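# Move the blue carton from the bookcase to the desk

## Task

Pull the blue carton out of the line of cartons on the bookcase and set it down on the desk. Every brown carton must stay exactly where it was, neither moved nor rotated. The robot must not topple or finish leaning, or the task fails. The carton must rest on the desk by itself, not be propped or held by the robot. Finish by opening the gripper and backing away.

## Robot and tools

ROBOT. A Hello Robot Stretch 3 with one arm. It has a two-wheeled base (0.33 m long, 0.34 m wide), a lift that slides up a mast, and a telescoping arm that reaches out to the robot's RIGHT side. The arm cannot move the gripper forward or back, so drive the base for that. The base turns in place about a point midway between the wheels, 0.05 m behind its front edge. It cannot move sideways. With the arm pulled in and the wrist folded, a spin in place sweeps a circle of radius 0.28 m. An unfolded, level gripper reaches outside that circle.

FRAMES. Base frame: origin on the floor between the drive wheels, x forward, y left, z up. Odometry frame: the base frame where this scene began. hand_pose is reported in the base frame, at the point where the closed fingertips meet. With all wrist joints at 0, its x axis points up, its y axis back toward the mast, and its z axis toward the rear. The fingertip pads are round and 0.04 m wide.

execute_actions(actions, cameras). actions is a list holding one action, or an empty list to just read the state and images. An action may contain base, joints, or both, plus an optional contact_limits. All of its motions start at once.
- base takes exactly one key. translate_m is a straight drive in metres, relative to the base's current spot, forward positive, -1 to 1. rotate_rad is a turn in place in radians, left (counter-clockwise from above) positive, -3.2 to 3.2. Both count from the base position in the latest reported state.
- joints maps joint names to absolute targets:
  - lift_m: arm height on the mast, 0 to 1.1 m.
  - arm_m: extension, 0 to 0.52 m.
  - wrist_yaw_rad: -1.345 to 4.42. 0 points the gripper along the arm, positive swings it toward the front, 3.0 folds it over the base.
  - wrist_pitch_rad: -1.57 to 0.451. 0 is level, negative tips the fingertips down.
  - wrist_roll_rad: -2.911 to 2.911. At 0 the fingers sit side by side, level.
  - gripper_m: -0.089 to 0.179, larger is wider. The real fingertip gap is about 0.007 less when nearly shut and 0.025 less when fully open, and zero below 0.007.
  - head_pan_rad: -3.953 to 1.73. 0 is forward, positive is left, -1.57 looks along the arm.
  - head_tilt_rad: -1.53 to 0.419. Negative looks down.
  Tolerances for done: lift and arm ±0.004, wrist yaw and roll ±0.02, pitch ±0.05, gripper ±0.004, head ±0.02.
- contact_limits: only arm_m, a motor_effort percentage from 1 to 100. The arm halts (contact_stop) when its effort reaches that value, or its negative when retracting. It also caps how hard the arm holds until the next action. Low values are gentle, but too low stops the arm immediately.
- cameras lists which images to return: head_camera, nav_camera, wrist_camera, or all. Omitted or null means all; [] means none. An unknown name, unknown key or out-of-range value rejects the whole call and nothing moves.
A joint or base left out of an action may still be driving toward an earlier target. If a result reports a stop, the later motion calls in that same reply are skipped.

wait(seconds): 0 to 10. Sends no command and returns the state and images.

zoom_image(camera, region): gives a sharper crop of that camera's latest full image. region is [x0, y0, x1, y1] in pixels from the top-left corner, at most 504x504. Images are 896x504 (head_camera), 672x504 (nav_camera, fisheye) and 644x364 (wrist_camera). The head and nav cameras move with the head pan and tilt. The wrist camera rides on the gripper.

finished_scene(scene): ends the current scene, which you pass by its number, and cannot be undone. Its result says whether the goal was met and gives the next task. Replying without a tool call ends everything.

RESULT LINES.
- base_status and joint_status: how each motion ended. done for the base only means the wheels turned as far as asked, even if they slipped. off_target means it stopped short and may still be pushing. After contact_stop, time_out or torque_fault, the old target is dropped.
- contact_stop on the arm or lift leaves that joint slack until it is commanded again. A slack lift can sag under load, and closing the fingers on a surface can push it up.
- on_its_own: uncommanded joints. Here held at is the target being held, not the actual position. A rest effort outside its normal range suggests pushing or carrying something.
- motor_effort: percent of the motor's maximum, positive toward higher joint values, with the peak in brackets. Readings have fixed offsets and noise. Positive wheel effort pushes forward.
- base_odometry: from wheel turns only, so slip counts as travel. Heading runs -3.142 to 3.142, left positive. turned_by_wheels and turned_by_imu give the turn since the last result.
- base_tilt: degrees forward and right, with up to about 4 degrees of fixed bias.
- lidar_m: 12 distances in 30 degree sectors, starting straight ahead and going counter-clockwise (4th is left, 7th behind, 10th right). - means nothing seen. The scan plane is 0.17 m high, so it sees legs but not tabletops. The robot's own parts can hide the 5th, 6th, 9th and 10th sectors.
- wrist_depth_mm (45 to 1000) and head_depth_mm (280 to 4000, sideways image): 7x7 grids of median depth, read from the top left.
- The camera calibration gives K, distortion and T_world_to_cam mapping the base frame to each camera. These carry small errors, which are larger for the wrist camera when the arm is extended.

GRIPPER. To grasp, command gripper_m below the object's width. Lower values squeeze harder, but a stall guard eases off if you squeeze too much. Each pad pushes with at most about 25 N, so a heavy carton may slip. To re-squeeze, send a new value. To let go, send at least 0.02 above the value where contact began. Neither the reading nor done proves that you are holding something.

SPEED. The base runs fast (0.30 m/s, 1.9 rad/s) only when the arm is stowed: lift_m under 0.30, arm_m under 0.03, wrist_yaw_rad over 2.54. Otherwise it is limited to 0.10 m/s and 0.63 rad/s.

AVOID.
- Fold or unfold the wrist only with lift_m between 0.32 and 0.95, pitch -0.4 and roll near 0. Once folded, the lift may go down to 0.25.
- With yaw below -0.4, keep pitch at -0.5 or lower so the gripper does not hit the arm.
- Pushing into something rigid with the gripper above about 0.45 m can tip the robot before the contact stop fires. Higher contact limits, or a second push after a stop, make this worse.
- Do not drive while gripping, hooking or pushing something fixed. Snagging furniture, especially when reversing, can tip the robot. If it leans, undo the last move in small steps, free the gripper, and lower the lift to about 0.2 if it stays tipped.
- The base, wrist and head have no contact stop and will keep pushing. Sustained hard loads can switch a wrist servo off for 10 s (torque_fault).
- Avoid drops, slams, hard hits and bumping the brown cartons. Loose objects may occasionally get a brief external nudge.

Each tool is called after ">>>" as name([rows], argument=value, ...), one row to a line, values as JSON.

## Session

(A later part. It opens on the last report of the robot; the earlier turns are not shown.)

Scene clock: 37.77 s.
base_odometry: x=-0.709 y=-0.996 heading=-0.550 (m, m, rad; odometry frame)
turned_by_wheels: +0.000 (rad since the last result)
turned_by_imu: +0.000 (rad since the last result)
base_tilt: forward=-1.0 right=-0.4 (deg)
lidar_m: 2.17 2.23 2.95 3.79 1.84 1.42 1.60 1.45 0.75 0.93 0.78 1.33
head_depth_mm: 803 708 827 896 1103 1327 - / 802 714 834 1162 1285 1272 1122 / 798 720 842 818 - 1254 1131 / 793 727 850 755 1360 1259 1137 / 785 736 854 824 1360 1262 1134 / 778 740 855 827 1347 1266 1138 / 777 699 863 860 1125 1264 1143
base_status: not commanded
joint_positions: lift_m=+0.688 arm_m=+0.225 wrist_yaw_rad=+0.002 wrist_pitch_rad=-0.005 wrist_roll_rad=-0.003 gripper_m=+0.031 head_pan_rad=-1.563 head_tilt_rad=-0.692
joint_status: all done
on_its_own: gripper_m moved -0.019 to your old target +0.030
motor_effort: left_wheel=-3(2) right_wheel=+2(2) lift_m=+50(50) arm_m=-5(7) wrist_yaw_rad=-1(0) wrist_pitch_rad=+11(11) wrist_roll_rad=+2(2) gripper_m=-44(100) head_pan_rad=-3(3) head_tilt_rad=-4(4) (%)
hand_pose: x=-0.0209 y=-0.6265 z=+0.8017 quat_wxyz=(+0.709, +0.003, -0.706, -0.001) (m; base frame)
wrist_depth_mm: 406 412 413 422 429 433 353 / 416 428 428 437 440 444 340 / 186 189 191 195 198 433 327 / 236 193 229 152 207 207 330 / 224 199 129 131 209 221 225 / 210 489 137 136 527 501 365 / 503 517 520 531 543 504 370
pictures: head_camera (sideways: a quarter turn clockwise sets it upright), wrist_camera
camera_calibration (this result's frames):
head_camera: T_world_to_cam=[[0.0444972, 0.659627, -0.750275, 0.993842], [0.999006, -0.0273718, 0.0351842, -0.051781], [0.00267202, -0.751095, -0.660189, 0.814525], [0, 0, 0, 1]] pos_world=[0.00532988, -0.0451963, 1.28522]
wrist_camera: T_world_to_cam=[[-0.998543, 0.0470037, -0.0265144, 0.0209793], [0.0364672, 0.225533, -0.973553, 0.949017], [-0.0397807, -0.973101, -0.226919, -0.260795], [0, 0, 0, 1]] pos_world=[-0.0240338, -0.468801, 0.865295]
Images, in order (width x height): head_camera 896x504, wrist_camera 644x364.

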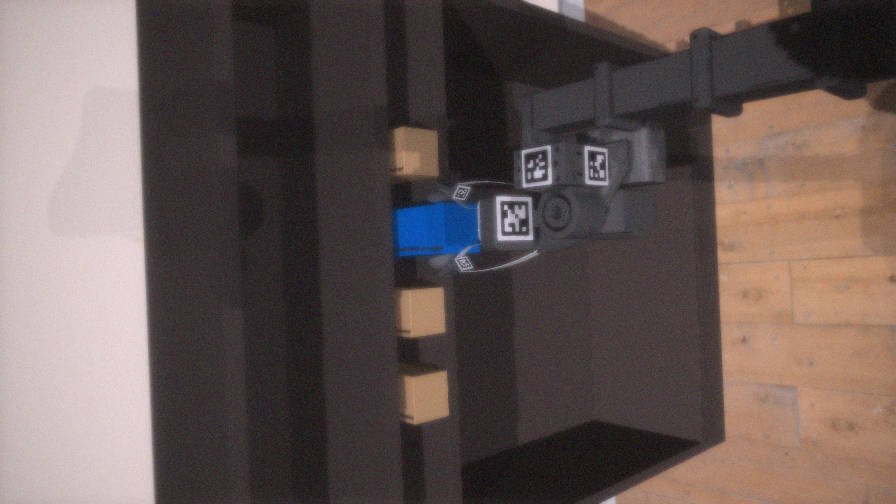

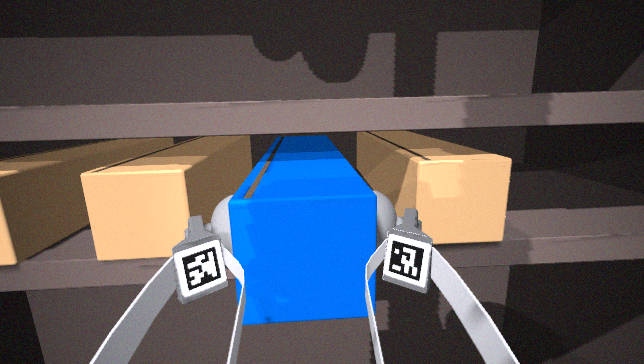

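>>> execute_actions([
  {"joints":{"gripper_m":0.085}},
], cameras=[])

>>> execute_actions([
  {"joints":{"arm_m":0.295},"contact_limits":{"arm_m":12}},
], cameras=["wrist_camera"])

>>> execute_actions([
  {"joints":{"gripper_m":-0.01}},
], cameras=[])

>>> execute_actions([
  {"joints":{"arm_m":0.22,"lift_m":0.696}},
], cameras=["head_camera","wrist_camera"])

Scene clock: 39.37 s.
base_odometry: x=-0.709 y=-0.996 heading=-0.550 (m, m, rad; odometry frame)
turned_by_wheels: +0.000 (rad since the last result)
turned_by_imu: +0.000 (rad since the last result)
base_tilt: forward=-1.0 right=-0.5 (deg)
lidar_m: 2.16 2.22 2.96 3.81 1.84 1.42 1.60 1.45 0.75 0.93 0.78 1.32
head_depth_mm: 804 708 835 893 1108 1337 - / 801 714 839 1161 - 1252 1127 / 797 723 840 826 - 1257 1132 / 790 727 847 756 1351 1253 1129 / 784 738 855 824 1348 1258 1131 / 781 741 855 826 1362 1263 1138 / 780 698 861 859 1118 1267 1140
base_status: not commanded
joint_positions: lift_m=+0.688 arm_m=+0.225 wrist_yaw_rad=+0.002 wrist_pitch_rad=-0.005 wrist_roll_rad=-0.003 gripper_m=+0.075 head_pan_rad=-1.563 head_tilt_rad=-0.692
joint_status: gripper_m off_target (ended at +0.075, target +0.085)
motor_effort: left_wheel=-3(3) right_wheel=+2(1) lift_m=+50(50) arm_m=-6(6) wrist_yaw_rad=-2(1) wrist_pitch_rad=+11(11) wrist_roll_rad=+2(2) gripper_m=+98(100) head_pan_rad=-3(4) head_tilt_rad=-4(4) (%)
hand_pose: x=-0.0209 y=-0.6265 z=+0.8017 quat_wxyz=(+0.709, +0.003, -0.706, -0.001) (m; base frame)
wrist_depth_mm: 406 410 416 421 431 435 353 / 421 427 430 438 436 446 340 / 186 188 191 195 198 436 328 / 236 193 226 153 208 206 331 / 224 198 130 132 208 221 226 / 209 489 137 138 525 500 367 / 501 517 527 534 542 505 368
pictures: none
No camera images: the call's "cameras" was empty. Leave "cameras" out to get every camera's image.

Scene clock: 41.07 s.
base_odometry: x=-0.709 y=-0.996 heading=-0.550 (m, m, rad; odometry frame)
turned_by_wheels: +0.000 (rad since the last result)
turned_by_imu: +0.000 (rad since the last result)
base_tilt: forward=-0.9 right=-0.4 (deg)
lidar_m: 2.17 2.22 2.95 3.78 1.84 1.42 1.60 1.44 0.76 0.93 0.78 1.33
head_depth_mm: 807 708 833 893 1107 1314 - / 801 714 836 871 - 1274 1128 / 800 720 843 810 1369 1268 1126 / 790 724 845 783 1361 1256 1134 / 785 735 852 824 1349 1258 1140 / 782 739 861 829 1350 1261 1135 / 778 698 860 861 1120 1271 1149
base_status: not commanded
joint_positions: lift_m=+0.688 arm_m=+0.295 wrist_yaw_rad=+0.002 wrist_pitch_rad=-0.005 wrist_roll_rad=-0.003 gripper_m=+0.085 head_pan_rad=-1.563 head_tilt_rad=-0.692
joint_status: all done
on_its_own: gripper_m moved +0.010 to your old target +0.085
motor_effort: left_wheel=-3(3) right_wheel=+2(2) lift_m=+50(50) arm_m=+5(7) wrist_yaw_rad=-1(1) wrist_pitch_rad=+11(11) wrist_roll_rad=+2(2) gripper_m=-1(100) head_pan_rad=-3(4) head_tilt_rad=-4(4) (%)
contact_limits: arm_m 12 (drawing in: default 29, maximum 48; extending or still: default 39, maximum 65)
hand_pose: x=-0.0209 y=-0.6957 z=+0.8018 quat_wxyz=(+0.709, +0.003, -0.706, -0.001) (m; base frame)
wrist_depth_mm: 346 349 351 361 363 370 352 / 357 364 364 369 376 383 338 / 121 123 124 126 128 130 133 / 193 171 228 152 203 143 316 / 126 132 119 121 152 137 140 / 131 133 125 126 150 143 153 / 141 145 145 149 152 154 337
pictures: wrist_camera
camera_calibration (this result's frames):
wrist_camera: T_world_to_cam=[[-0.998542, 0.0470098, -0.0265217, 0.0242413], [0.0364708, 0.225413, -0.97358, 0.964597], [-0.0397895, -0.973129, -0.226799, -0.328256], [0, 0, 0, 1]] pos_world=[-0.0240349, -0.538007, 0.865308]
Images, in order (width x height): wrist_camera 644x364.

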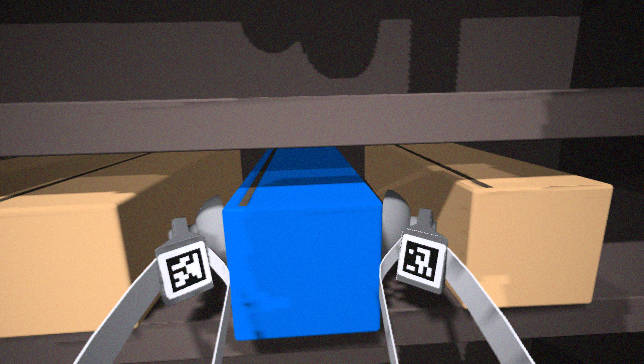

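Scene clock: 42.50 s.
base_odometry: x=-0.709 y=-0.996 heading=-0.550 (m, m, rad; odometry frame)
turned_by_wheels: +0.000 (rad since the last result)
turned_by_imu: +0.000 (rad since the last result)
base_tilt: forward=-1.1 right=-0.4 (deg)
lidar_m: 2.16 2.22 2.95 3.80 1.84 1.42 1.60 1.44 0.75 0.93 0.78 1.33
head_depth_mm: 804 708 830 887 1102 1313 - / 799 711 837 869 - 1267 1130 / 794 721 842 810 1380 1265 1129 / 789 729 845 793 1362 1256 1133 / 785 735 852 823 1355 1264 1138 / 782 738 854 828 1360 1264 1139 / 780 702 862 863 1120 1277 1141
base_status: not commanded
joint_positions: lift_m=+0.688 arm_m=+0.295 wrist_yaw_rad=+0.002 wrist_pitch_rad=-0.005 wrist_roll_rad=-0.003 gripper_m=+0.039 head_pan_rad=-1.563 head_tilt_rad=-0.692
joint_status: gripper_m off_target (ended at +0.039, target -0.010)
motor_effort: left_wheel=-3(3) right_wheel=+2(2) lift_m=+50(50) arm_m=+5(5) wrist_yaw_rad=-1(2) wrist_pitch_rad=+11(11) wrist_roll_rad=+2(2) gripper_m=-100(100) head_pan_rad=-4(3) head_tilt_rad=-4(4) (%)
hand_pose: x=-0.0209 y=-0.6957 z=+0.8018 quat_wxyz=(+0.709, +0.003, -0.706, -0.001) (m; base frame)
wrist_depth_mm: 344 348 356 357 367 369 352 / 356 364 364 371 376 382 340 / 121 122 124 126 128 130 132 / 193 171 228 152 207 143 318 / 126 141 127 129 153 137 140 / 131 134 134 134 149 143 153 / 141 144 146 148 151 154 335
pictures: none
No camera images: the call's "cameras" was empty. Leave "cameras" out to get every camera's image.

Scene clock: 44.23 s.
base_odometry: x=-0.709 y=-0.996 heading=-0.550 (m, m, rad; odometry frame)
turned_by_wheels: +0.000 (rad since the last result)
turned_by_imu: +0.000 (rad since the last result)
base_tilt: forward=-0.9 right=-0.5 (deg)
lidar_m: 2.17 2.23 2.96 3.80 1.84 1.42 1.60 1.45 0.76 0.93 0.78 1.33
head_depth_mm: 802 709 830 889 1103 1330 - / 801 715 839 1165 - 1261 1128 / 795 721 840 824 - 1252 1135 / 791 731 848 751 1358 1262 1136 / 786 736 854 819 1347 1262 1137 / 782 742 859 828 1355 1260 1137 / 778 703 862 859 1111 1268 1135
base_status: not commanded
joint_positions: lift_m=+0.695 arm_m=+0.220 wrist_yaw_rad=+0.002 wrist_pitch_rad=-0.005 wrist_roll_rad=-0.003 gripper_m=+0.008 head_pan_rad=-1.563 head_tilt_rad=-0.692
joint_status: all done
on_its_own: gripper_m moved -0.031 toward your old target -0.010
motor_effort: left_wheel=-3(3) right_wheel=+1(1) lift_m=+51(52) arm_m=-6(7) wrist_yaw_rad=-1(2) wrist_pitch_rad=+11(11) wrist_roll_rad=+2(2) gripper_m=-100(100) head_pan_rad=-3(3) head_tilt_rad=-4(4) (%)
hand_pose: x=-0.0209 y=-0.6215 z=+0.8087 quat_wxyz=(+0.709, +0.003, -0.706, -0.001) (m; base frame)
wrist_depth_mm: 410 415 421 427 438 440 351 / 427 429 436 445 447 452 355 / 193 194 198 201 202 205 209 / 250 200 229 154 211 317 345 / 229 204 127 129 214 226 241 / 215 216 134 134 531 497 352 / 508 523 531 536 551 500 366
pictures: head_camera (sideways: a quarter turn clockwise sets it upright), wrist_camera
camera_calibration (this result's frames):
head_camera: T_world_to_cam=[[0.0444975, 0.659627, -0.750275, 0.993842], [0.999006, -0.0273723, 0.0351841, -0.0517809], [0.00267167, -0.751095, -0.660189, 0.814525], [0, 0, 0, 1]] pos_world=[0.00532985, -0.0451963, 1.28522]
wrist_camera: T_world_to_cam=[[-0.998543, 0.0470048, -0.0265216, 0.0209354], [0.0364696, 0.225413, -0.97358, 0.954659], [-0.0397847, -0.973129, -0.226799, -0.254449], [0, 0, 0, 1]] pos_world=[-0.0240344, -0.463789, 0.872284]
Images, in order (width x height): head_camera 896x504, wrist_camera 644x364.

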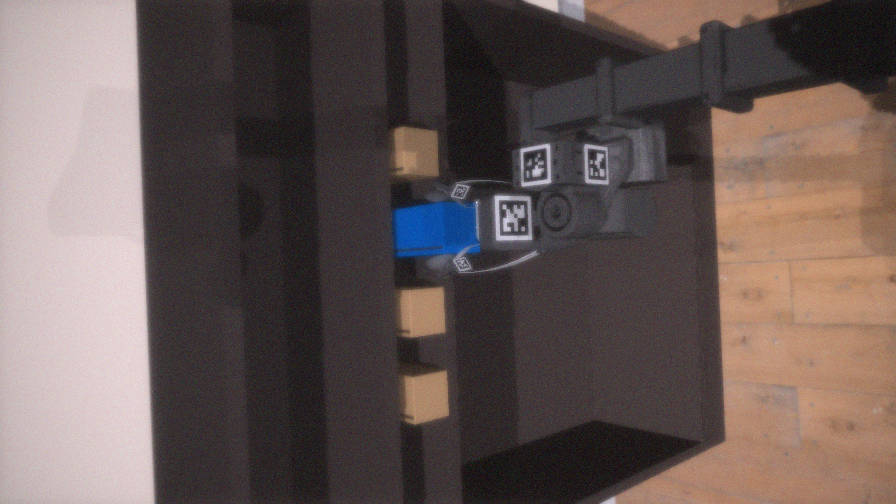

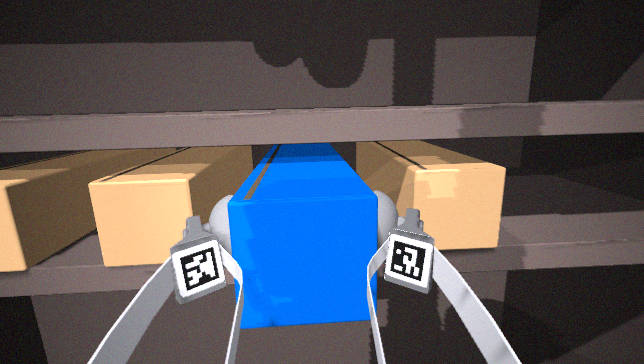

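>>> execute_actions([
  {"joints":{"arm_m":0.2,"lift_m":0.689}},
], cameras=[])

>>> execute_actions([
  {"joints":{"gripper_m":0.09}},
], cameras=[])

>>> wait(seconds=1)

>>> execute_actions([
  {"joints":{"arm_m":0.14}},
], cameras=["wrist_camera"])

>>> execute_actions([
  {"joints":{"lift_m":0.875,"wrist_pitch_rad":-0.8}},
], cameras=["wrist_camera"])

Scene clock: 46.23 s.
base_odometry: x=-0.709 y=-0.996 heading=-0.550 (m, m, rad; odometry frame)
turned_by_wheels: +0.000 (rad since the last result)
turned_by_imu: +0.000 (rad since the last result)
base_tilt: forward=-1.0 right=-0.5 (deg)
lidar_m: 2.16 2.22 2.96 3.80 1.84 1.42 1.60 1.45 0.76 0.93 0.77 1.33
head_depth_mm: 802 707 832 889 1107 1331 - / 799 713 833 1171 1304 1267 1128 / 795 723 839 813 - 1252 1132 / 788 725 845 750 1363 1257 1130 / 787 735 853 824 1350 1264 1131 / 783 739 860 826 1349 1266 1139 / 775 700 860 859 1120 1270 1143
base_status: not commanded
joint_positions: lift_m=+0.690 arm_m=+0.200 wrist_yaw_rad=+0.002 wrist_pitch_rad=-0.005 wrist_roll_rad=-0.003 gripper_m=-0.008 head_pan_rad=-1.563 head_tilt_rad=-0.692
joint_status: all done
on_its_own: gripper_m moved -0.016 to your old target -0.010
motor_effort: left_wheel=-3(2) right_wheel=+1(1) lift_m=+17(48) arm_m=-6(6) wrist_yaw_rad=-1(1) wrist_pitch_rad=+11(11) wrist_roll_rad=+2(2) gripper_m=-100(100) head_pan_rad=-3(4) head_tilt_rad=-4(4) (%)
hand_pose: x=-0.0209 y=-0.6015 z=+0.8029 quat_wxyz=(+0.709, +0.003, -0.706, -0.001) (m; base frame)
wrist_depth_mm: 425 434 437 446 451 451 356 / 438 449 452 461 468 468 340 / 210 213 216 219 251 438 328 / 244 219 228 152 230 332 329 / 231 227 127 129 237 248 252 / 509 515 134 134 551 530 367 / 524 539 547 563 575 505 367
pictures: none
No camera images: the call's "cameras" was empty. Leave "cameras" out to get every camera's image.

Scene clock: 47.73 s.
base_odometry: x=-0.709 y=-0.996 heading=-0.550 (m, m, rad; odometry frame)
turned_by_wheels: +0.000 (rad since the last result)
turned_by_imu: +0.000 (rad since the last result)
base_tilt: forward=-1.0 right=-0.5 (deg)
lidar_m: 2.17 2.22 2.96 3.79 1.84 1.42 1.60 1.45 0.76 0.93 0.78 1.33
head_depth_mm: 803 709 829 891 1112 1330 - / 798 718 835 1154 1283 1271 1128 / 798 721 840 814 - 1259 1131 / 791 727 848 753 1357 1251 1129 / 784 735 853 826 1354 1260 1141 / 779 741 856 824 1359 1268 1137 / 780 699 865 860 1122 1273 1147
base_status: not commanded
joint_positions: lift_m=+0.690 arm_m=+0.200 wrist_yaw_rad=+0.002 wrist_pitch_rad=-0.005 wrist_roll_rad=-0.003 gripper_m=+0.070 head_pan_rad=-1.563 head_tilt_rad=-0.692
joint_status: gripper_m off_target (ended at +0.070, target +0.090)
motor_effort: left_wheel=-2(3) right_wheel=+2(2) lift_m=+17(17) arm_m=-6(6) wrist_yaw_rad=-1(1) wrist_pitch_rad=+11(11) wrist_roll_rad=+2(2) gripper_m=+99(100) head_pan_rad=-3(3) head_tilt_rad=-4(4) (%)
hand_pose: x=-0.0209 y=-0.6015 z=+0.8029 quat_wxyz=(+0.709, +0.003, -0.706, -0.001) (m; base frame)
wrist_depth_mm: 428 431 438 448 455 456 355 / 441 446 455 462 467 470 340 / 210 213 215 219 249 439 330 / 244 219 227 152 231 331 331 / 230 226 127 129 235 248 250 / 515 516 133 134 549 533 364 / 521 548 548 556 574 503 367
pictures: none
No camera images: the call's "cameras" was empty. Leave "cameras" out to get every camera's image.

Scene clock: 48.73 s.
base_odometry: x=-0.709 y=-0.996 heading=-0.550 (m, m, rad; odometry frame)
turned_by_wheels: +0.000 (rad since the last result)
turned_by_imu: +0.000 (rad since the last result)
base_tilt: forward=-1.0 right=-0.4 (deg)
lidar_m: 2.17 2.22 2.96 3.79 1.83 1.42 1.60 1.44 0.76 0.93 0.78 1.33
head_depth_mm: 803 709 830 889 1103 1333 - / 800 713 835 1162 1294 1266 1128 / 797 724 839 815 - 1249 1130 / 791 731 844 749 1359 1260 1131 / 791 735 850 823 1355 1265 1143 / 779 741 860 829 1346 1261 1137 / 773 700 861 862 1117 1271 1145
base_status: not commanded
joint_positions: lift_m=+0.690 arm_m=+0.200 wrist_yaw_rad=+0.002 wrist_pitch_rad=-0.005 wrist_roll_rad=-0.003 gripper_m=+0.090 head_pan_rad=-1.563 head_tilt_rad=-0.692
joint_status: gripper_m off_target (ended at +0.070, target +0.090)
on_its_own: gripper_m moved +0.020 to your old target +0.090
motor_effort: left_wheel=-3(3) right_wheel=+1(2) lift_m=+17(17) arm_m=-6(6) wrist_yaw_rad=-2(1) wrist_pitch_rad=+11(11) wrist_roll_rad=+2(2) gripper_m=+0(100) head_pan_rad=-3(3) head_tilt_rad=-4(4) (%)
hand_pose: x=-0.0209 y=-0.6015 z=+0.8029 quat_wxyz=(+0.709, +0.003, -0.706, -0.001) (m; base frame)
wrist_depth_mm: 427 430 440 445 454 457 354 / 441 448 455 463 470 466 340 / 210 213 215 220 249 434 331 / 246 220 228 158 230 332 331 / 230 227 127 129 183 248 252 / 513 516 134 134 553 504 363 / 520 544 551 563 569 538 370
wait: 1.00 s; at rest by 0.27 s
pictures: head_camera (sideways: a quarter turn clockwise sets it upright), nav_camera (sideways: a quarter turn counterclockwise sets it upright), wrist_camera
camera_calibration (this result's frames):
head_camera: T_world_to_cam=[[0.0444976, 0.659627, -0.750275, 0.993842], [0.999006, -0.0273724, 0.0351841, -0.0517809], [0.00267158, -0.751095, -0.660189, 0.814525], [0, 0, 0, 1]] pos_world=[0.00532985, -0.0451963, 1.28522]
nav_camera: T_world_to_cam=[[0.0346311, -0.614281, 0.788327, -0.984702], [-0.999331, -0.0305518, 0.0200939, 0.0378769], [0.0117415, -0.788496, -0.614928, 0.758741], [0, 0, 0, 1]] pos_world=[0.0630441, -0.00546258, 1.24208]
wrist_camera: T_world_to_cam=[[-0.998542, 0.0470098, -0.0265217, 0.0198432], [0.0364708, 0.225413, -0.97358, 0.944496], [-0.0397895, -0.973129, -0.226799, -0.236308], [0, 0, 0, 1]] pos_world=[-0.0240349, -0.443793, 0.866475]
Images, in order (width x height): head_camera 896x504, nav_camera 672x504, wrist_camera 644x364.

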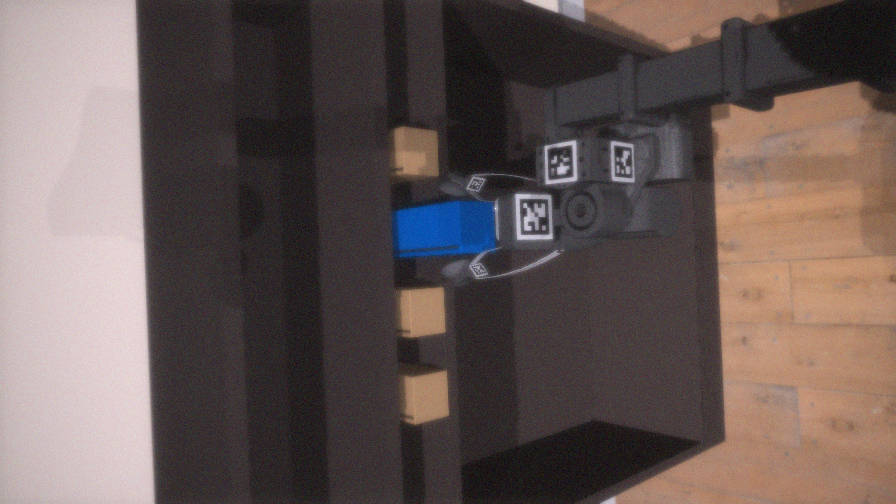

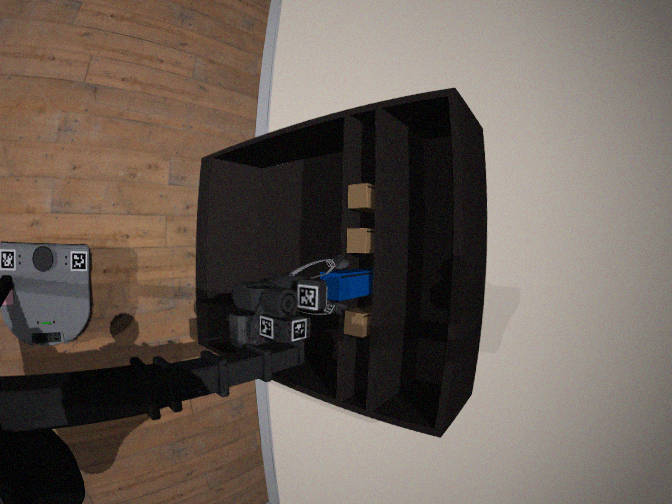

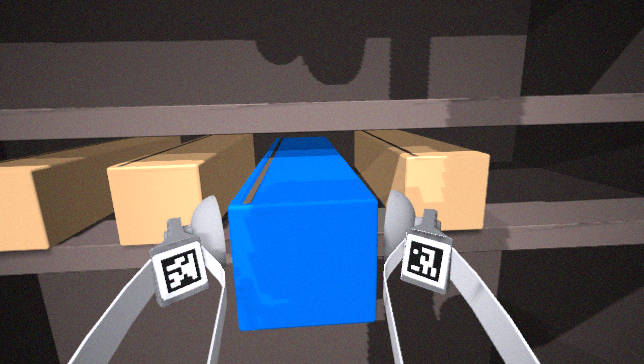

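Scene clock: 50.33 s.
base_odometry: x=-0.709 y=-0.996 heading=-0.550 (m, m, rad; odometry frame)
turned_by_wheels: +0.000 (rad since the last result)
turned_by_imu: +0.000 (rad since the last result)
base_tilt: forward=-1.0 right=-0.4 (deg)
lidar_m: 2.16 2.22 2.96 3.80 1.84 1.42 1.60 1.45 0.75 0.93 0.78 1.33
head_depth_mm: 801 709 831 893 1102 1302 - / 803 713 835 1154 1337 - 1129 / 797 724 840 812 1359 - 1129 / 789 731 847 753 1339 1255 1139 / 790 736 856 825 1358 1261 1137 / 778 741 863 825 1340 1265 1137 / 779 699 864 862 1117 1272 1147
base_status: not commanded
joint_positions: lift_m=+0.690 arm_m=+0.140 wrist_yaw_rad=+0.002 wrist_pitch_rad=-0.005 wrist_roll_rad=-0.003 gripper_m=+0.090 head_pan_rad=-1.563 head_tilt_rad=-0.692
joint_status: all done
motor_effort: left_wheel=-3(3) right_wheel=+2(2) lift_m=+17(17) arm_m=-5(6) wrist_yaw_rad=-1(2) wrist_pitch_rad=+11(11) wrist_roll_rad=+2(2) gripper_m=+0(1) head_pan_rad=-4(3) head_tilt_rad=-4(4) (%)
hand_pose: x=-0.0209 y=-0.5415 z=+0.8029 quat_wxyz=(+0.709, +0.003, -0.706, -0.001) (m; base frame)
wrist_depth_mm: 479 486 493 498 510 509 356 / 496 506 509 523 524 486 341 / 395 270 288 278 284 462 343 / 273 298 280 188 291 375 332 / 287 291 291 193 448 499 348 / 540 577 592 601 620 508 366 / 519 613 617 636 643 544 385
pictures: wrist_camera
camera_calibration (this result's frames):
wrist_camera: T_world_to_cam=[[-0.998542, 0.0470098, -0.0265217, 0.0170227], [0.0364708, 0.225413, -0.97358, 0.930972], [-0.0397895, -0.973129, -0.226799, -0.177924], [0, 0, 0, 1]] pos_world=[-0.0240349, -0.383796, 0.866475]
Images, in order (width x height): wrist_camera 644x364.

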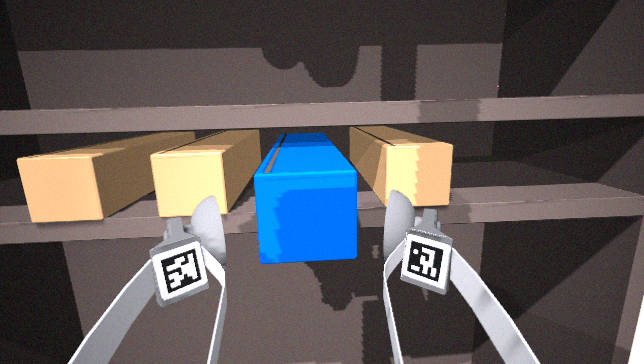

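Scene clock: 52.87 s.
base_odometry: x=-0.709 y=-0.996 heading=-0.550 (m, m, rad; odometry frame)
turned_by_wheels: +0.000 (rad since the last result)
turned_by_imu: +0.000 (rad since the last result)
base_tilt: forward=-1.0 right=-0.4 (deg)
lidar_m: 2.17 2.23 2.96 3.79 1.84 1.43 1.60 1.45 0.75 0.93 0.78 1.33
head_depth_mm: 804 707 828 - - 1242 1122 / 800 714 833 - - 1267 1122 / 795 721 837 813 - 1265 1124 / 790 727 841 794 1335 1257 1136 / 784 735 850 821 1353 1265 1138 / 780 740 854 825 1347 1264 1134 / 776 699 861 864 1117 1278 1142
base_status: not commanded
joint_positions: lift_m=+0.874 arm_m=+0.140 wrist_yaw_rad=+0.002 wrist_pitch_rad=-0.807 wrist_roll_rad=-0.003 gripper_m=+0.090 head_pan_rad=-1.563 head_tilt_rad=-0.692
joint_status: all done
motor_effort: left_wheel=-3(3) right_wheel=+2(1) lift_m=+50(52) arm_m=-6(6) wrist_yaw_rad=-2(1) wrist_pitch_rad=+3(10) wrist_roll_rad=+2(2) gripper_m=+0(1) head_pan_rad=-4(3) head_tilt_rad=-4(4) (%)
hand_pose: x=-0.0213 y=-0.4452 z=+0.8114 quat_wxyz=(+0.652, +0.279, -0.649, -0.277) (m; base frame)
wrist_depth_mm: 291 308 310 235 320 338 337 / 550 665 671 241 701 514 783 / 546 756 816 834 821 553 - / 589 801 972 993 962 - - / - 816 901 903 911 - - / 907 926 902 929 918 946 948 / 853 854 858 854 864 876 869
pictures: wrist_camera
camera_calibration (this result's frames):
wrist_camera: T_world_to_cam=[[-0.998517, 0.0517198, 0.0170111, -0.0208362], [0.0355774, 0.856324, -0.515211, 0.826521], [-0.0412137, -0.513842, -0.856894, 0.633398], [0, 0, 0, 1]] pos_world=[-0.0241061, -0.381226, 0.968942]
Images, in order (width x height): wrist_camera 644x364.

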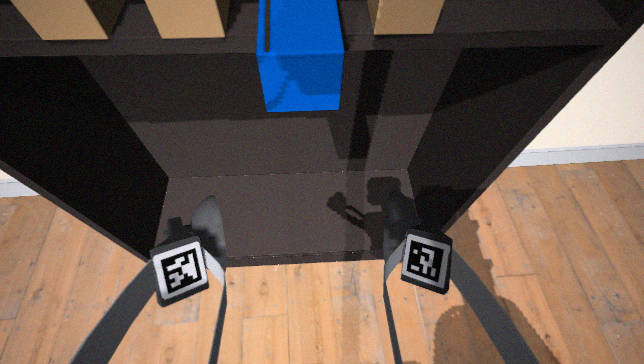

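>>> execute_actions([
  {"joints":{"arm_m":0.345,"gripper_m":0.085,"lift_m":0.872},"contact_limits":{"arm_m":12}},
], cameras=["wrist_camera","nav_camera"])

Scene clock: 55.83 s.
base_odometry: x=-0.709 y=-0.996 heading=-0.550 (m, m, rad; odometry frame)
turned_by_wheels: +0.000 (rad since the last result)
turned_by_imu: +0.000 (rad since the last result)
base_tilt: forward=-0.9 right=-0.4 (deg)
lidar_m: 2.16 2.23 2.96 3.80 1.84 1.42 1.60 1.45 0.75 0.93 0.78 1.33
head_depth_mm: 804 708 861 - 1176 1246 1122 / 797 714 - 1178 1332 1264 1129 / 794 719 - 1186 1367 1268 1132 / 789 729 884 804 1354 1256 1137 / 786 737 856 823 1344 1268 1133 / 783 741 858 825 1343 1266 1138 / 777 701 861 858 1121 1271 1142
base_status: not commanded
joint_positions: lift_m=+0.873 arm_m=+0.345 wrist_yaw_rad=+0.002 wrist_pitch_rad=-0.807 wrist_roll_rad=-0.003 gripper_m=+0.085 head_pan_rad=-1.563 head_tilt_rad=-0.692
joint_status: all done
motor_effort: left_wheel=-3(3) right_wheel=+2(2) lift_m=+17(50) arm_m=+5(5) wrist_yaw_rad=-1(1) wrist_pitch_rad=+3(3) wrist_roll_rad=+1(2) gripper_m=-1(98) head_pan_rad=-3(3) head_tilt_rad=-4(4) (%)
contact_limits: arm_m 12 (drawing in: default 29, maximum 48; extending or still: default 39, maximum 65)
hand_pose: x=-0.0213 y=-0.6494 z=+0.8096 quat_wxyz=(+0.652, +0.279, -0.649, -0.277) (m; base frame)
wrist_depth_mm: 157 158 159 161 163 164 165 / 139 140 141 142 144 144 146 / 127 128 129 131 133 135 136 / 154 158 162 160 202 169 231 / 206 189 148 146 216 464 330 / 536 693 136 135 810 533 938 / 834 780 127 124 840 875 873
pictures: nav_camera (sideways: a quarter turn counterclockwise sets it upright), wrist_camera
camera_calibration (this result's frames):
nav_camera: T_world_to_cam=[[0.0345891, -0.614284, 0.788326, -0.984701], [-0.999333, -0.0304834, 0.0200939, 0.0378769], [0.0116875, -0.788496, -0.614929, 0.758742], [0, 0, 0, 1]] pos_world=[0.0630438, -0.00546641, 1.24208]
wrist_camera: T_world_to_cam=[[-0.998478, 0.0526426, 0.0164245, -0.00921774], [0.0366859, 0.856471, -0.514889, 1.00024], [-0.0411722, -0.513503, -0.857099, 0.527273], [0, 0, 0, 1]] pos_world=[-0.0241896, -0.585439, 0.967092]
Images, in order (width x height): nav_camera 672x504, wrist_camera 644x364.

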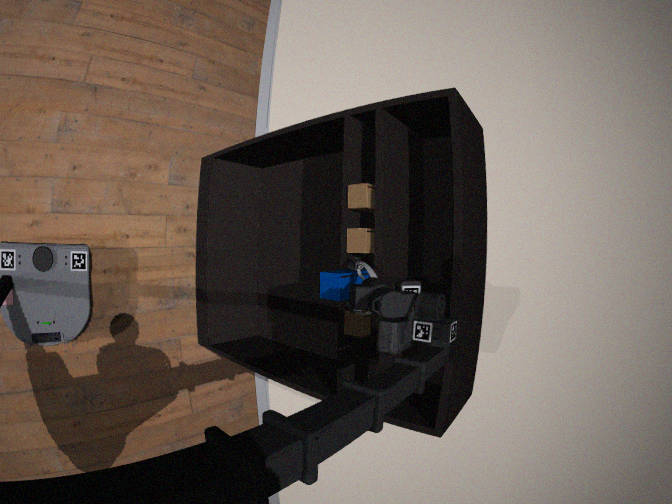

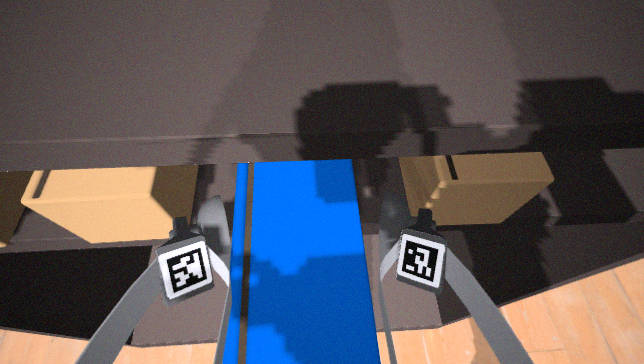

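>>> execute_actions([
  {"joints":{"lift_m":0.864,"arm_m":0.352,"gripper_m":0.075}},
], cameras=[])

>>> execute_actions([
  {"joints":{"gripper_m":0.0}},
], cameras=["wrist_camera"])

>>> execute_actions([
  {"joints":{"arm_m":0.30,"lift_m":0.872}},
], cameras=["wrist_camera","nav_camera"])

Scene clock: 57.07 s.
base_odometry: x=-0.709 y=-0.996 heading=-0.550 (m, m, rad; odometry frame)
turned_by_wheels: +0.000 (rad since the last result)
turned_by_imu: +0.000 (rad since the last result)
base_tilt: forward=-0.9 right=-0.3 (deg)
lidar_m: 2.17 2.22 2.95 3.80 1.84 1.43 1.60 1.45 0.76 0.93 0.78 1.33
head_depth_mm: 806 710 860 - - 1248 1122 / 799 713 - 1182 1337 1273 1132 / 797 717 - 1180 1367 1261 1134 / 788 728 884 849 1361 1264 1133 / 785 737 852 820 1354 1257 1141 / 782 744 857 825 1345 1257 1140 / 774 699 861 857 1120 1269 1151
base_status: not commanded
joint_positions: lift_m=+0.865 arm_m=+0.352 wrist_yaw_rad=+0.002 wrist_pitch_rad=-0.807 wrist_roll_rad=-0.003 gripper_m=+0.075 head_pan_rad=-1.563 head_tilt_rad=-0.692
joint_status: all done
motor_effort: left_wheel=-3(3) right_wheel=+1(2) lift_m=+17(19) arm_m=+5(4) wrist_yaw_rad=-1(2) wrist_pitch_rad=+3(3) wrist_roll_rad=+1(1) gripper_m=-4(100) head_pan_rad=-5(2) head_tilt_rad=-4(4) (%)
hand_pose: x=-0.0213 y=-0.6563 z=+0.8015 quat_wxyz=(+0.651, +0.279, -0.649, -0.277) (m; base frame)
wrist_depth_mm: 145 145 147 148 150 151 152 / 128 129 130 131 132 133 134 / 116 118 119 120 123 124 126 / 143 149 153 149 202 158 221 / 181 175 138 138 189 436 330 / 535 717 129 128 796 533 912 / 615 764 441 119 787 863 869
pictures: none
No camera images: the call's "cameras" was empty. Leave "cameras" out to get every camera's image.

Scene clock: 58.30 s.
base_odometry: x=-0.709 y=-0.996 heading=-0.550 (m, m, rad; odometry frame)
turned_by_wheels: +0.000 (rad since the last result)
turned_by_imu: +0.000 (rad since the last result)
base_tilt: forward=-0.9 right=-0.5 (deg)
lidar_m: 2.17 2.23 2.96 3.79 1.84 1.42 1.60 1.45 0.75 0.93 0.78 1.33
head_depth_mm: 805 707 857 - - 1253 1123 / 798 716 - 1173 1338 1262 1124 / 796 719 - 1190 1368 1265 1129 / 790 726 887 829 1357 1259 1130 / 789 735 852 822 1359 1271 1144 / 779 743 856 828 1348 1273 1137 / 778 699 861 861 1120 1265 1142
base_status: not commanded
joint_positions: lift_m=+0.865 arm_m=+0.352 wrist_yaw_rad=+0.002 wrist_pitch_rad=-0.808 wrist_roll_rad=-0.003 gripper_m=+0.038 head_pan_rad=-1.563 head_tilt_rad=-0.692
joint_status: gripper_m off_target (ended at +0.038, target +0.000)
motor_effort: left_wheel=-2(3) right_wheel=+2(2) lift_m=+17(17) arm_m=+5(6) wrist_yaw_rad=-1(1) wrist_pitch_rad=+4(4) wrist_roll_rad=+1(1) gripper_m=-100(100) head_pan_rad=-3(3) head_tilt_rad=-4(4) (%)
hand_pose: x=-0.0213 y=-0.6561 z=+0.8014 quat_wxyz=(+0.651, +0.279, -0.649, -0.278) (m; base frame)
wrist_depth_mm: 143 145 147 148 149 150 151 / 127 128 129 130 131 132 133 / 116 117 118 120 122 124 125 / 143 149 150 148 202 158 220 / 181 177 138 139 197 440 332 / 538 731 132 130 810 536 907 / 613 767 767 122 827 841 864
pictures: wrist_camera
camera_calibration (this result's frames):
wrist_camera: T_world_to_cam=[[-0.998478, 0.0526197, 0.0164989, -0.00880457], [0.036684, 0.857171, -0.513725, 1.00129], [-0.0411744, -0.512338, -0.857796, 0.518114], [0, 0, 0, 1]] pos_world=[-0.0241896, -0.592367, 0.95897]
Images, in order (width x height): wrist_camera 644x364.

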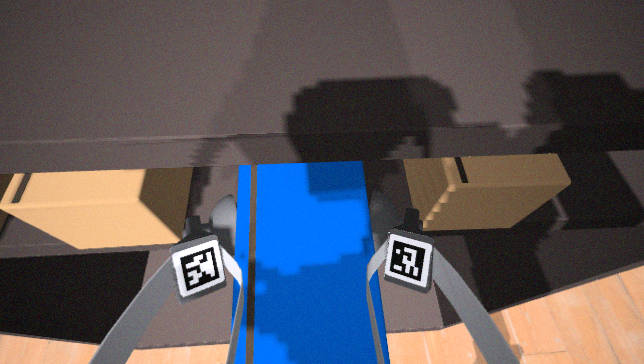

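Scene clock: 59.80 s.
base_odometry: x=-0.709 y=-0.996 heading=-0.550 (m, m, rad; odometry frame)
turned_by_wheels: +0.000 (rad since the last result)
turned_by_imu: +0.000 (rad since the last result)
base_tilt: forward=-1.0 right=-0.4 (deg)
lidar_m: 2.16 2.23 2.95 3.79 1.84 1.42 1.60 1.45 0.76 0.93 0.78 1.33
head_depth_mm: 806 708 863 - 1177 1254 1125 / 799 716 - 1217 1324 1264 1125 / 790 722 - 1222 1362 1266 1132 / 791 729 888 810 1351 1255 1131 / 788 737 851 822 1353 1262 1131 / 781 744 856 827 1351 1265 1136 / 776 700 863 859 1123 1269 1145
base_status: not commanded
joint_positions: lift_m=+0.871 arm_m=+0.300 wrist_yaw_rad=+0.002 wrist_pitch_rad=-0.813 wrist_roll_rad=-0.003 gripper_m=+0.010 head_pan_rad=-1.563 head_tilt_rad=-0.692
joint_status: all done
on_its_own: gripper_m moved -0.028 toward your old target +0.000
motor_effort: left_wheel=-3(3) right_wheel=+2(1) lift_m=+50(53) arm_m=-6(6) wrist_yaw_rad=-1(1) wrist_pitch_rad=+6(6) wrist_roll_rad=+1(2) gripper_m=-100(100) head_pan_rad=-4(3) head_tilt_rad=-4(4) (%)
hand_pose: x=-0.0213 y=-0.6039 z=+0.8074 quat_wxyz=(+0.651, +0.281, -0.648, -0.279) (m; base frame)
wrist_depth_mm: 152 154 155 157 158 159 161 / 151 154 157 160 163 168 269 / 217 181 212 164 215 217 252 / 229 234 224 150 699 458 343 / 541 792 139 139 783 527 - / 569 745 132 130 815 926 931 / 837 847 781 121 862 877 859
pictures: nav_camera (sideways: a quarter turn counterclockwise sets it upright), wrist_camera
camera_calibration (this result's frames):
nav_camera: T_world_to_cam=[[0.0345892, -0.614284, 0.788327, -0.984701], [-0.999333, -0.0304835, 0.0200939, 0.0378769], [0.0116876, -0.788496, -0.614929, 0.758742], [0, 0, 0, 1]] pos_world=[0.0630438, -0.00546641, 1.24208]
wrist_camera: T_world_to_cam=[[-0.998478, 0.052542, 0.0167568, -0.0119066], [0.0366812, 0.859604, -0.509642, 0.957846], [-0.0411818, -0.508252, -0.860223, 0.554452], [0, 0, 0, 1]] pos_world=[-0.0241901, -0.540942, 0.965311]
Images, in order (width x height): nav_camera 672x504, wrist_camera 644x364.

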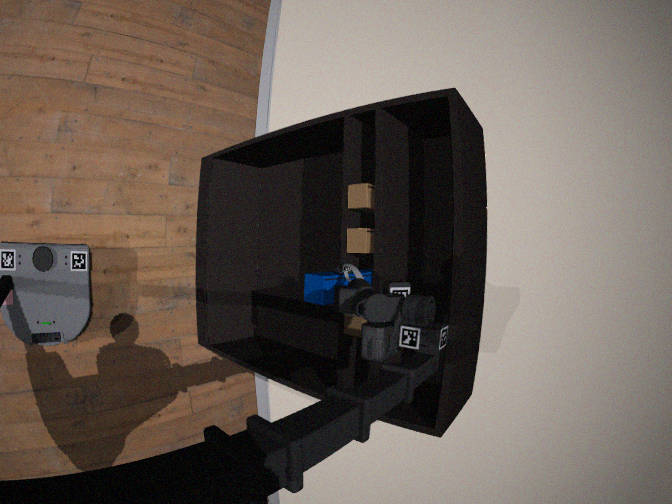

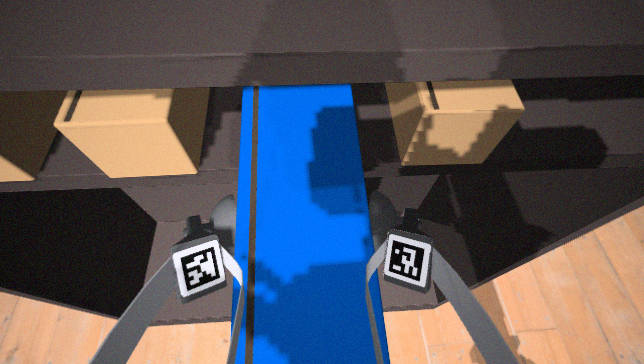

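>>> execute_actions([
  {"joints":{"arm_m":0.1,"head_pan_rad":1.0,"head_tilt_rad":-0.25}},
])

Scene clock: 62.63 s.
base_odometry: x=-0.709 y=-0.996 heading=-0.550 (m, m, rad; odometry frame)
turned_by_wheels: +0.000 (rad since the last result)
turned_by_imu: +0.000 (rad since the last result)
base_tilt: forward=-0.9 right=-0.4 (deg)
lidar_m: 2.16 2.22 2.96 3.79 1.84 1.42 1.60 1.45 0.75 0.93 0.78 1.33
head_depth_mm: 2180 2261 2377 2468 2482 1864 1438 / 2401 2507 2642 2822 2655 1887 1455 / 2642 2844 2976 3162 2656 1883 1460 / 2993 3182 3433 3623 2680 1908 1467 / 3315 3709 - - 2671 1901 1473 / 3255 3624 3788 3886 2762 1919 1483 / 3212 3367 3536 3599 2748 1944 1489
base_status: not commanded
joint_positions: lift_m=+0.871 arm_m=+0.100 wrist_yaw_rad=+0.002 wrist_pitch_rad=-0.814 wrist_roll_rad=-0.003 gripper_m=+0.010 head_pan_rad=+0.993 head_tilt_rad=-0.260
joint_status: all done
on_its_own: gripper_m is held at +0.010, not at your +0.000, by its stall guard, which is still easing
motor_effort: left_wheel=-3(2) right_wheel=+2(2) lift_m=+51(50) arm_m=-6(6) wrist_yaw_rad=-1(1) wrist_pitch_rad=+6(6) wrist_roll_rad=+1(2) gripper_m=-25(100) head_pan_rad=+3(41) head_tilt_rad=+5(30) (%)
hand_pose: x=-0.0213 y=-0.4038 z=+0.8073 quat_wxyz=(+0.651, +0.281, -0.648, -0.279) (m; base frame)
wrist_depth_mm: 501 614 331 190 639 455 407 / 552 705 691 172 754 520 874 / 562 792 809 159 852 640 - / - 806 943 148 981 - - / - 925 139 139 - - - / 905 922 132 130 890 934 938 / 847 840 826 123 858 867 867
pictures: head_camera (sideways: a quarter turn clockwise sets it upright), nav_camera (sideways: a quarter turn counterclockwise sets it upright), wrist_camera
camera_calibration (this result's frames):
head_camera: T_world_to_cam=[[-0.197477, -0.211985, -0.957113, 1.26508], [-0.827162, 0.560025, 0.0466281, -0.0555633], [0.526123, 0.800896, -0.285938, 0.324368], [0, 0, 0, 1]] pos_world=[0.0332073, 0.0395107, 1.30617]
nav_camera: T_world_to_cam=[[0.10002, 0.208047, 0.972992, -1.22601], [0.843938, -0.53572, 0.0277951, 0.0165932], [0.527034, 0.818365, -0.229161, 0.253611], [0, 0, 0, 1]] pos_world=[-0.0250399, 0.0564109, 1.25056]
wrist_camera: T_world_to_cam=[[-0.998478, 0.0525324, 0.0167942, -0.0224553], [0.0366825, 0.859958, -0.509045, 0.785407], [-0.0411837, -0.507654, -0.860576, 0.656607], [0, 0, 0, 1]] pos_world=[-0.0241903, -0.340908, 0.965245]
Images, in order (width x height): head_camera 896x504, nav_camera 672x504, wrist_camera 644x364.

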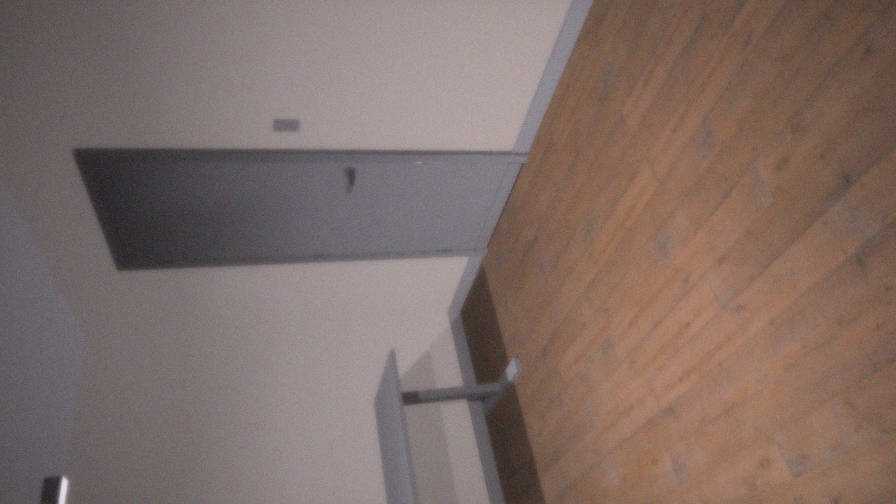

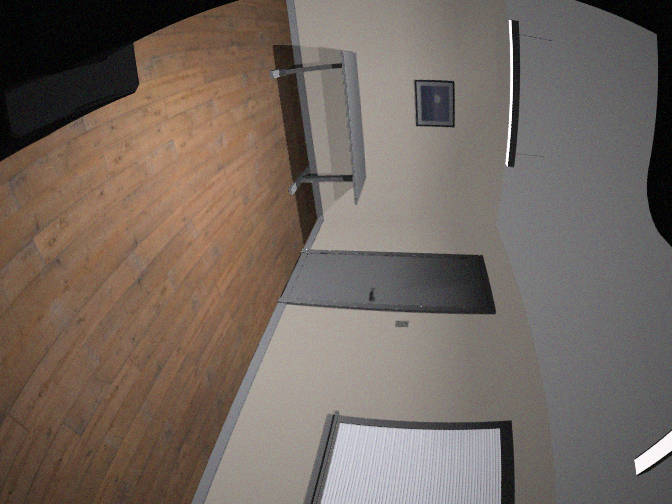

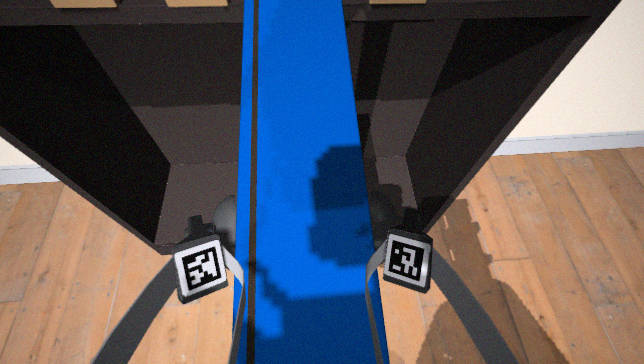

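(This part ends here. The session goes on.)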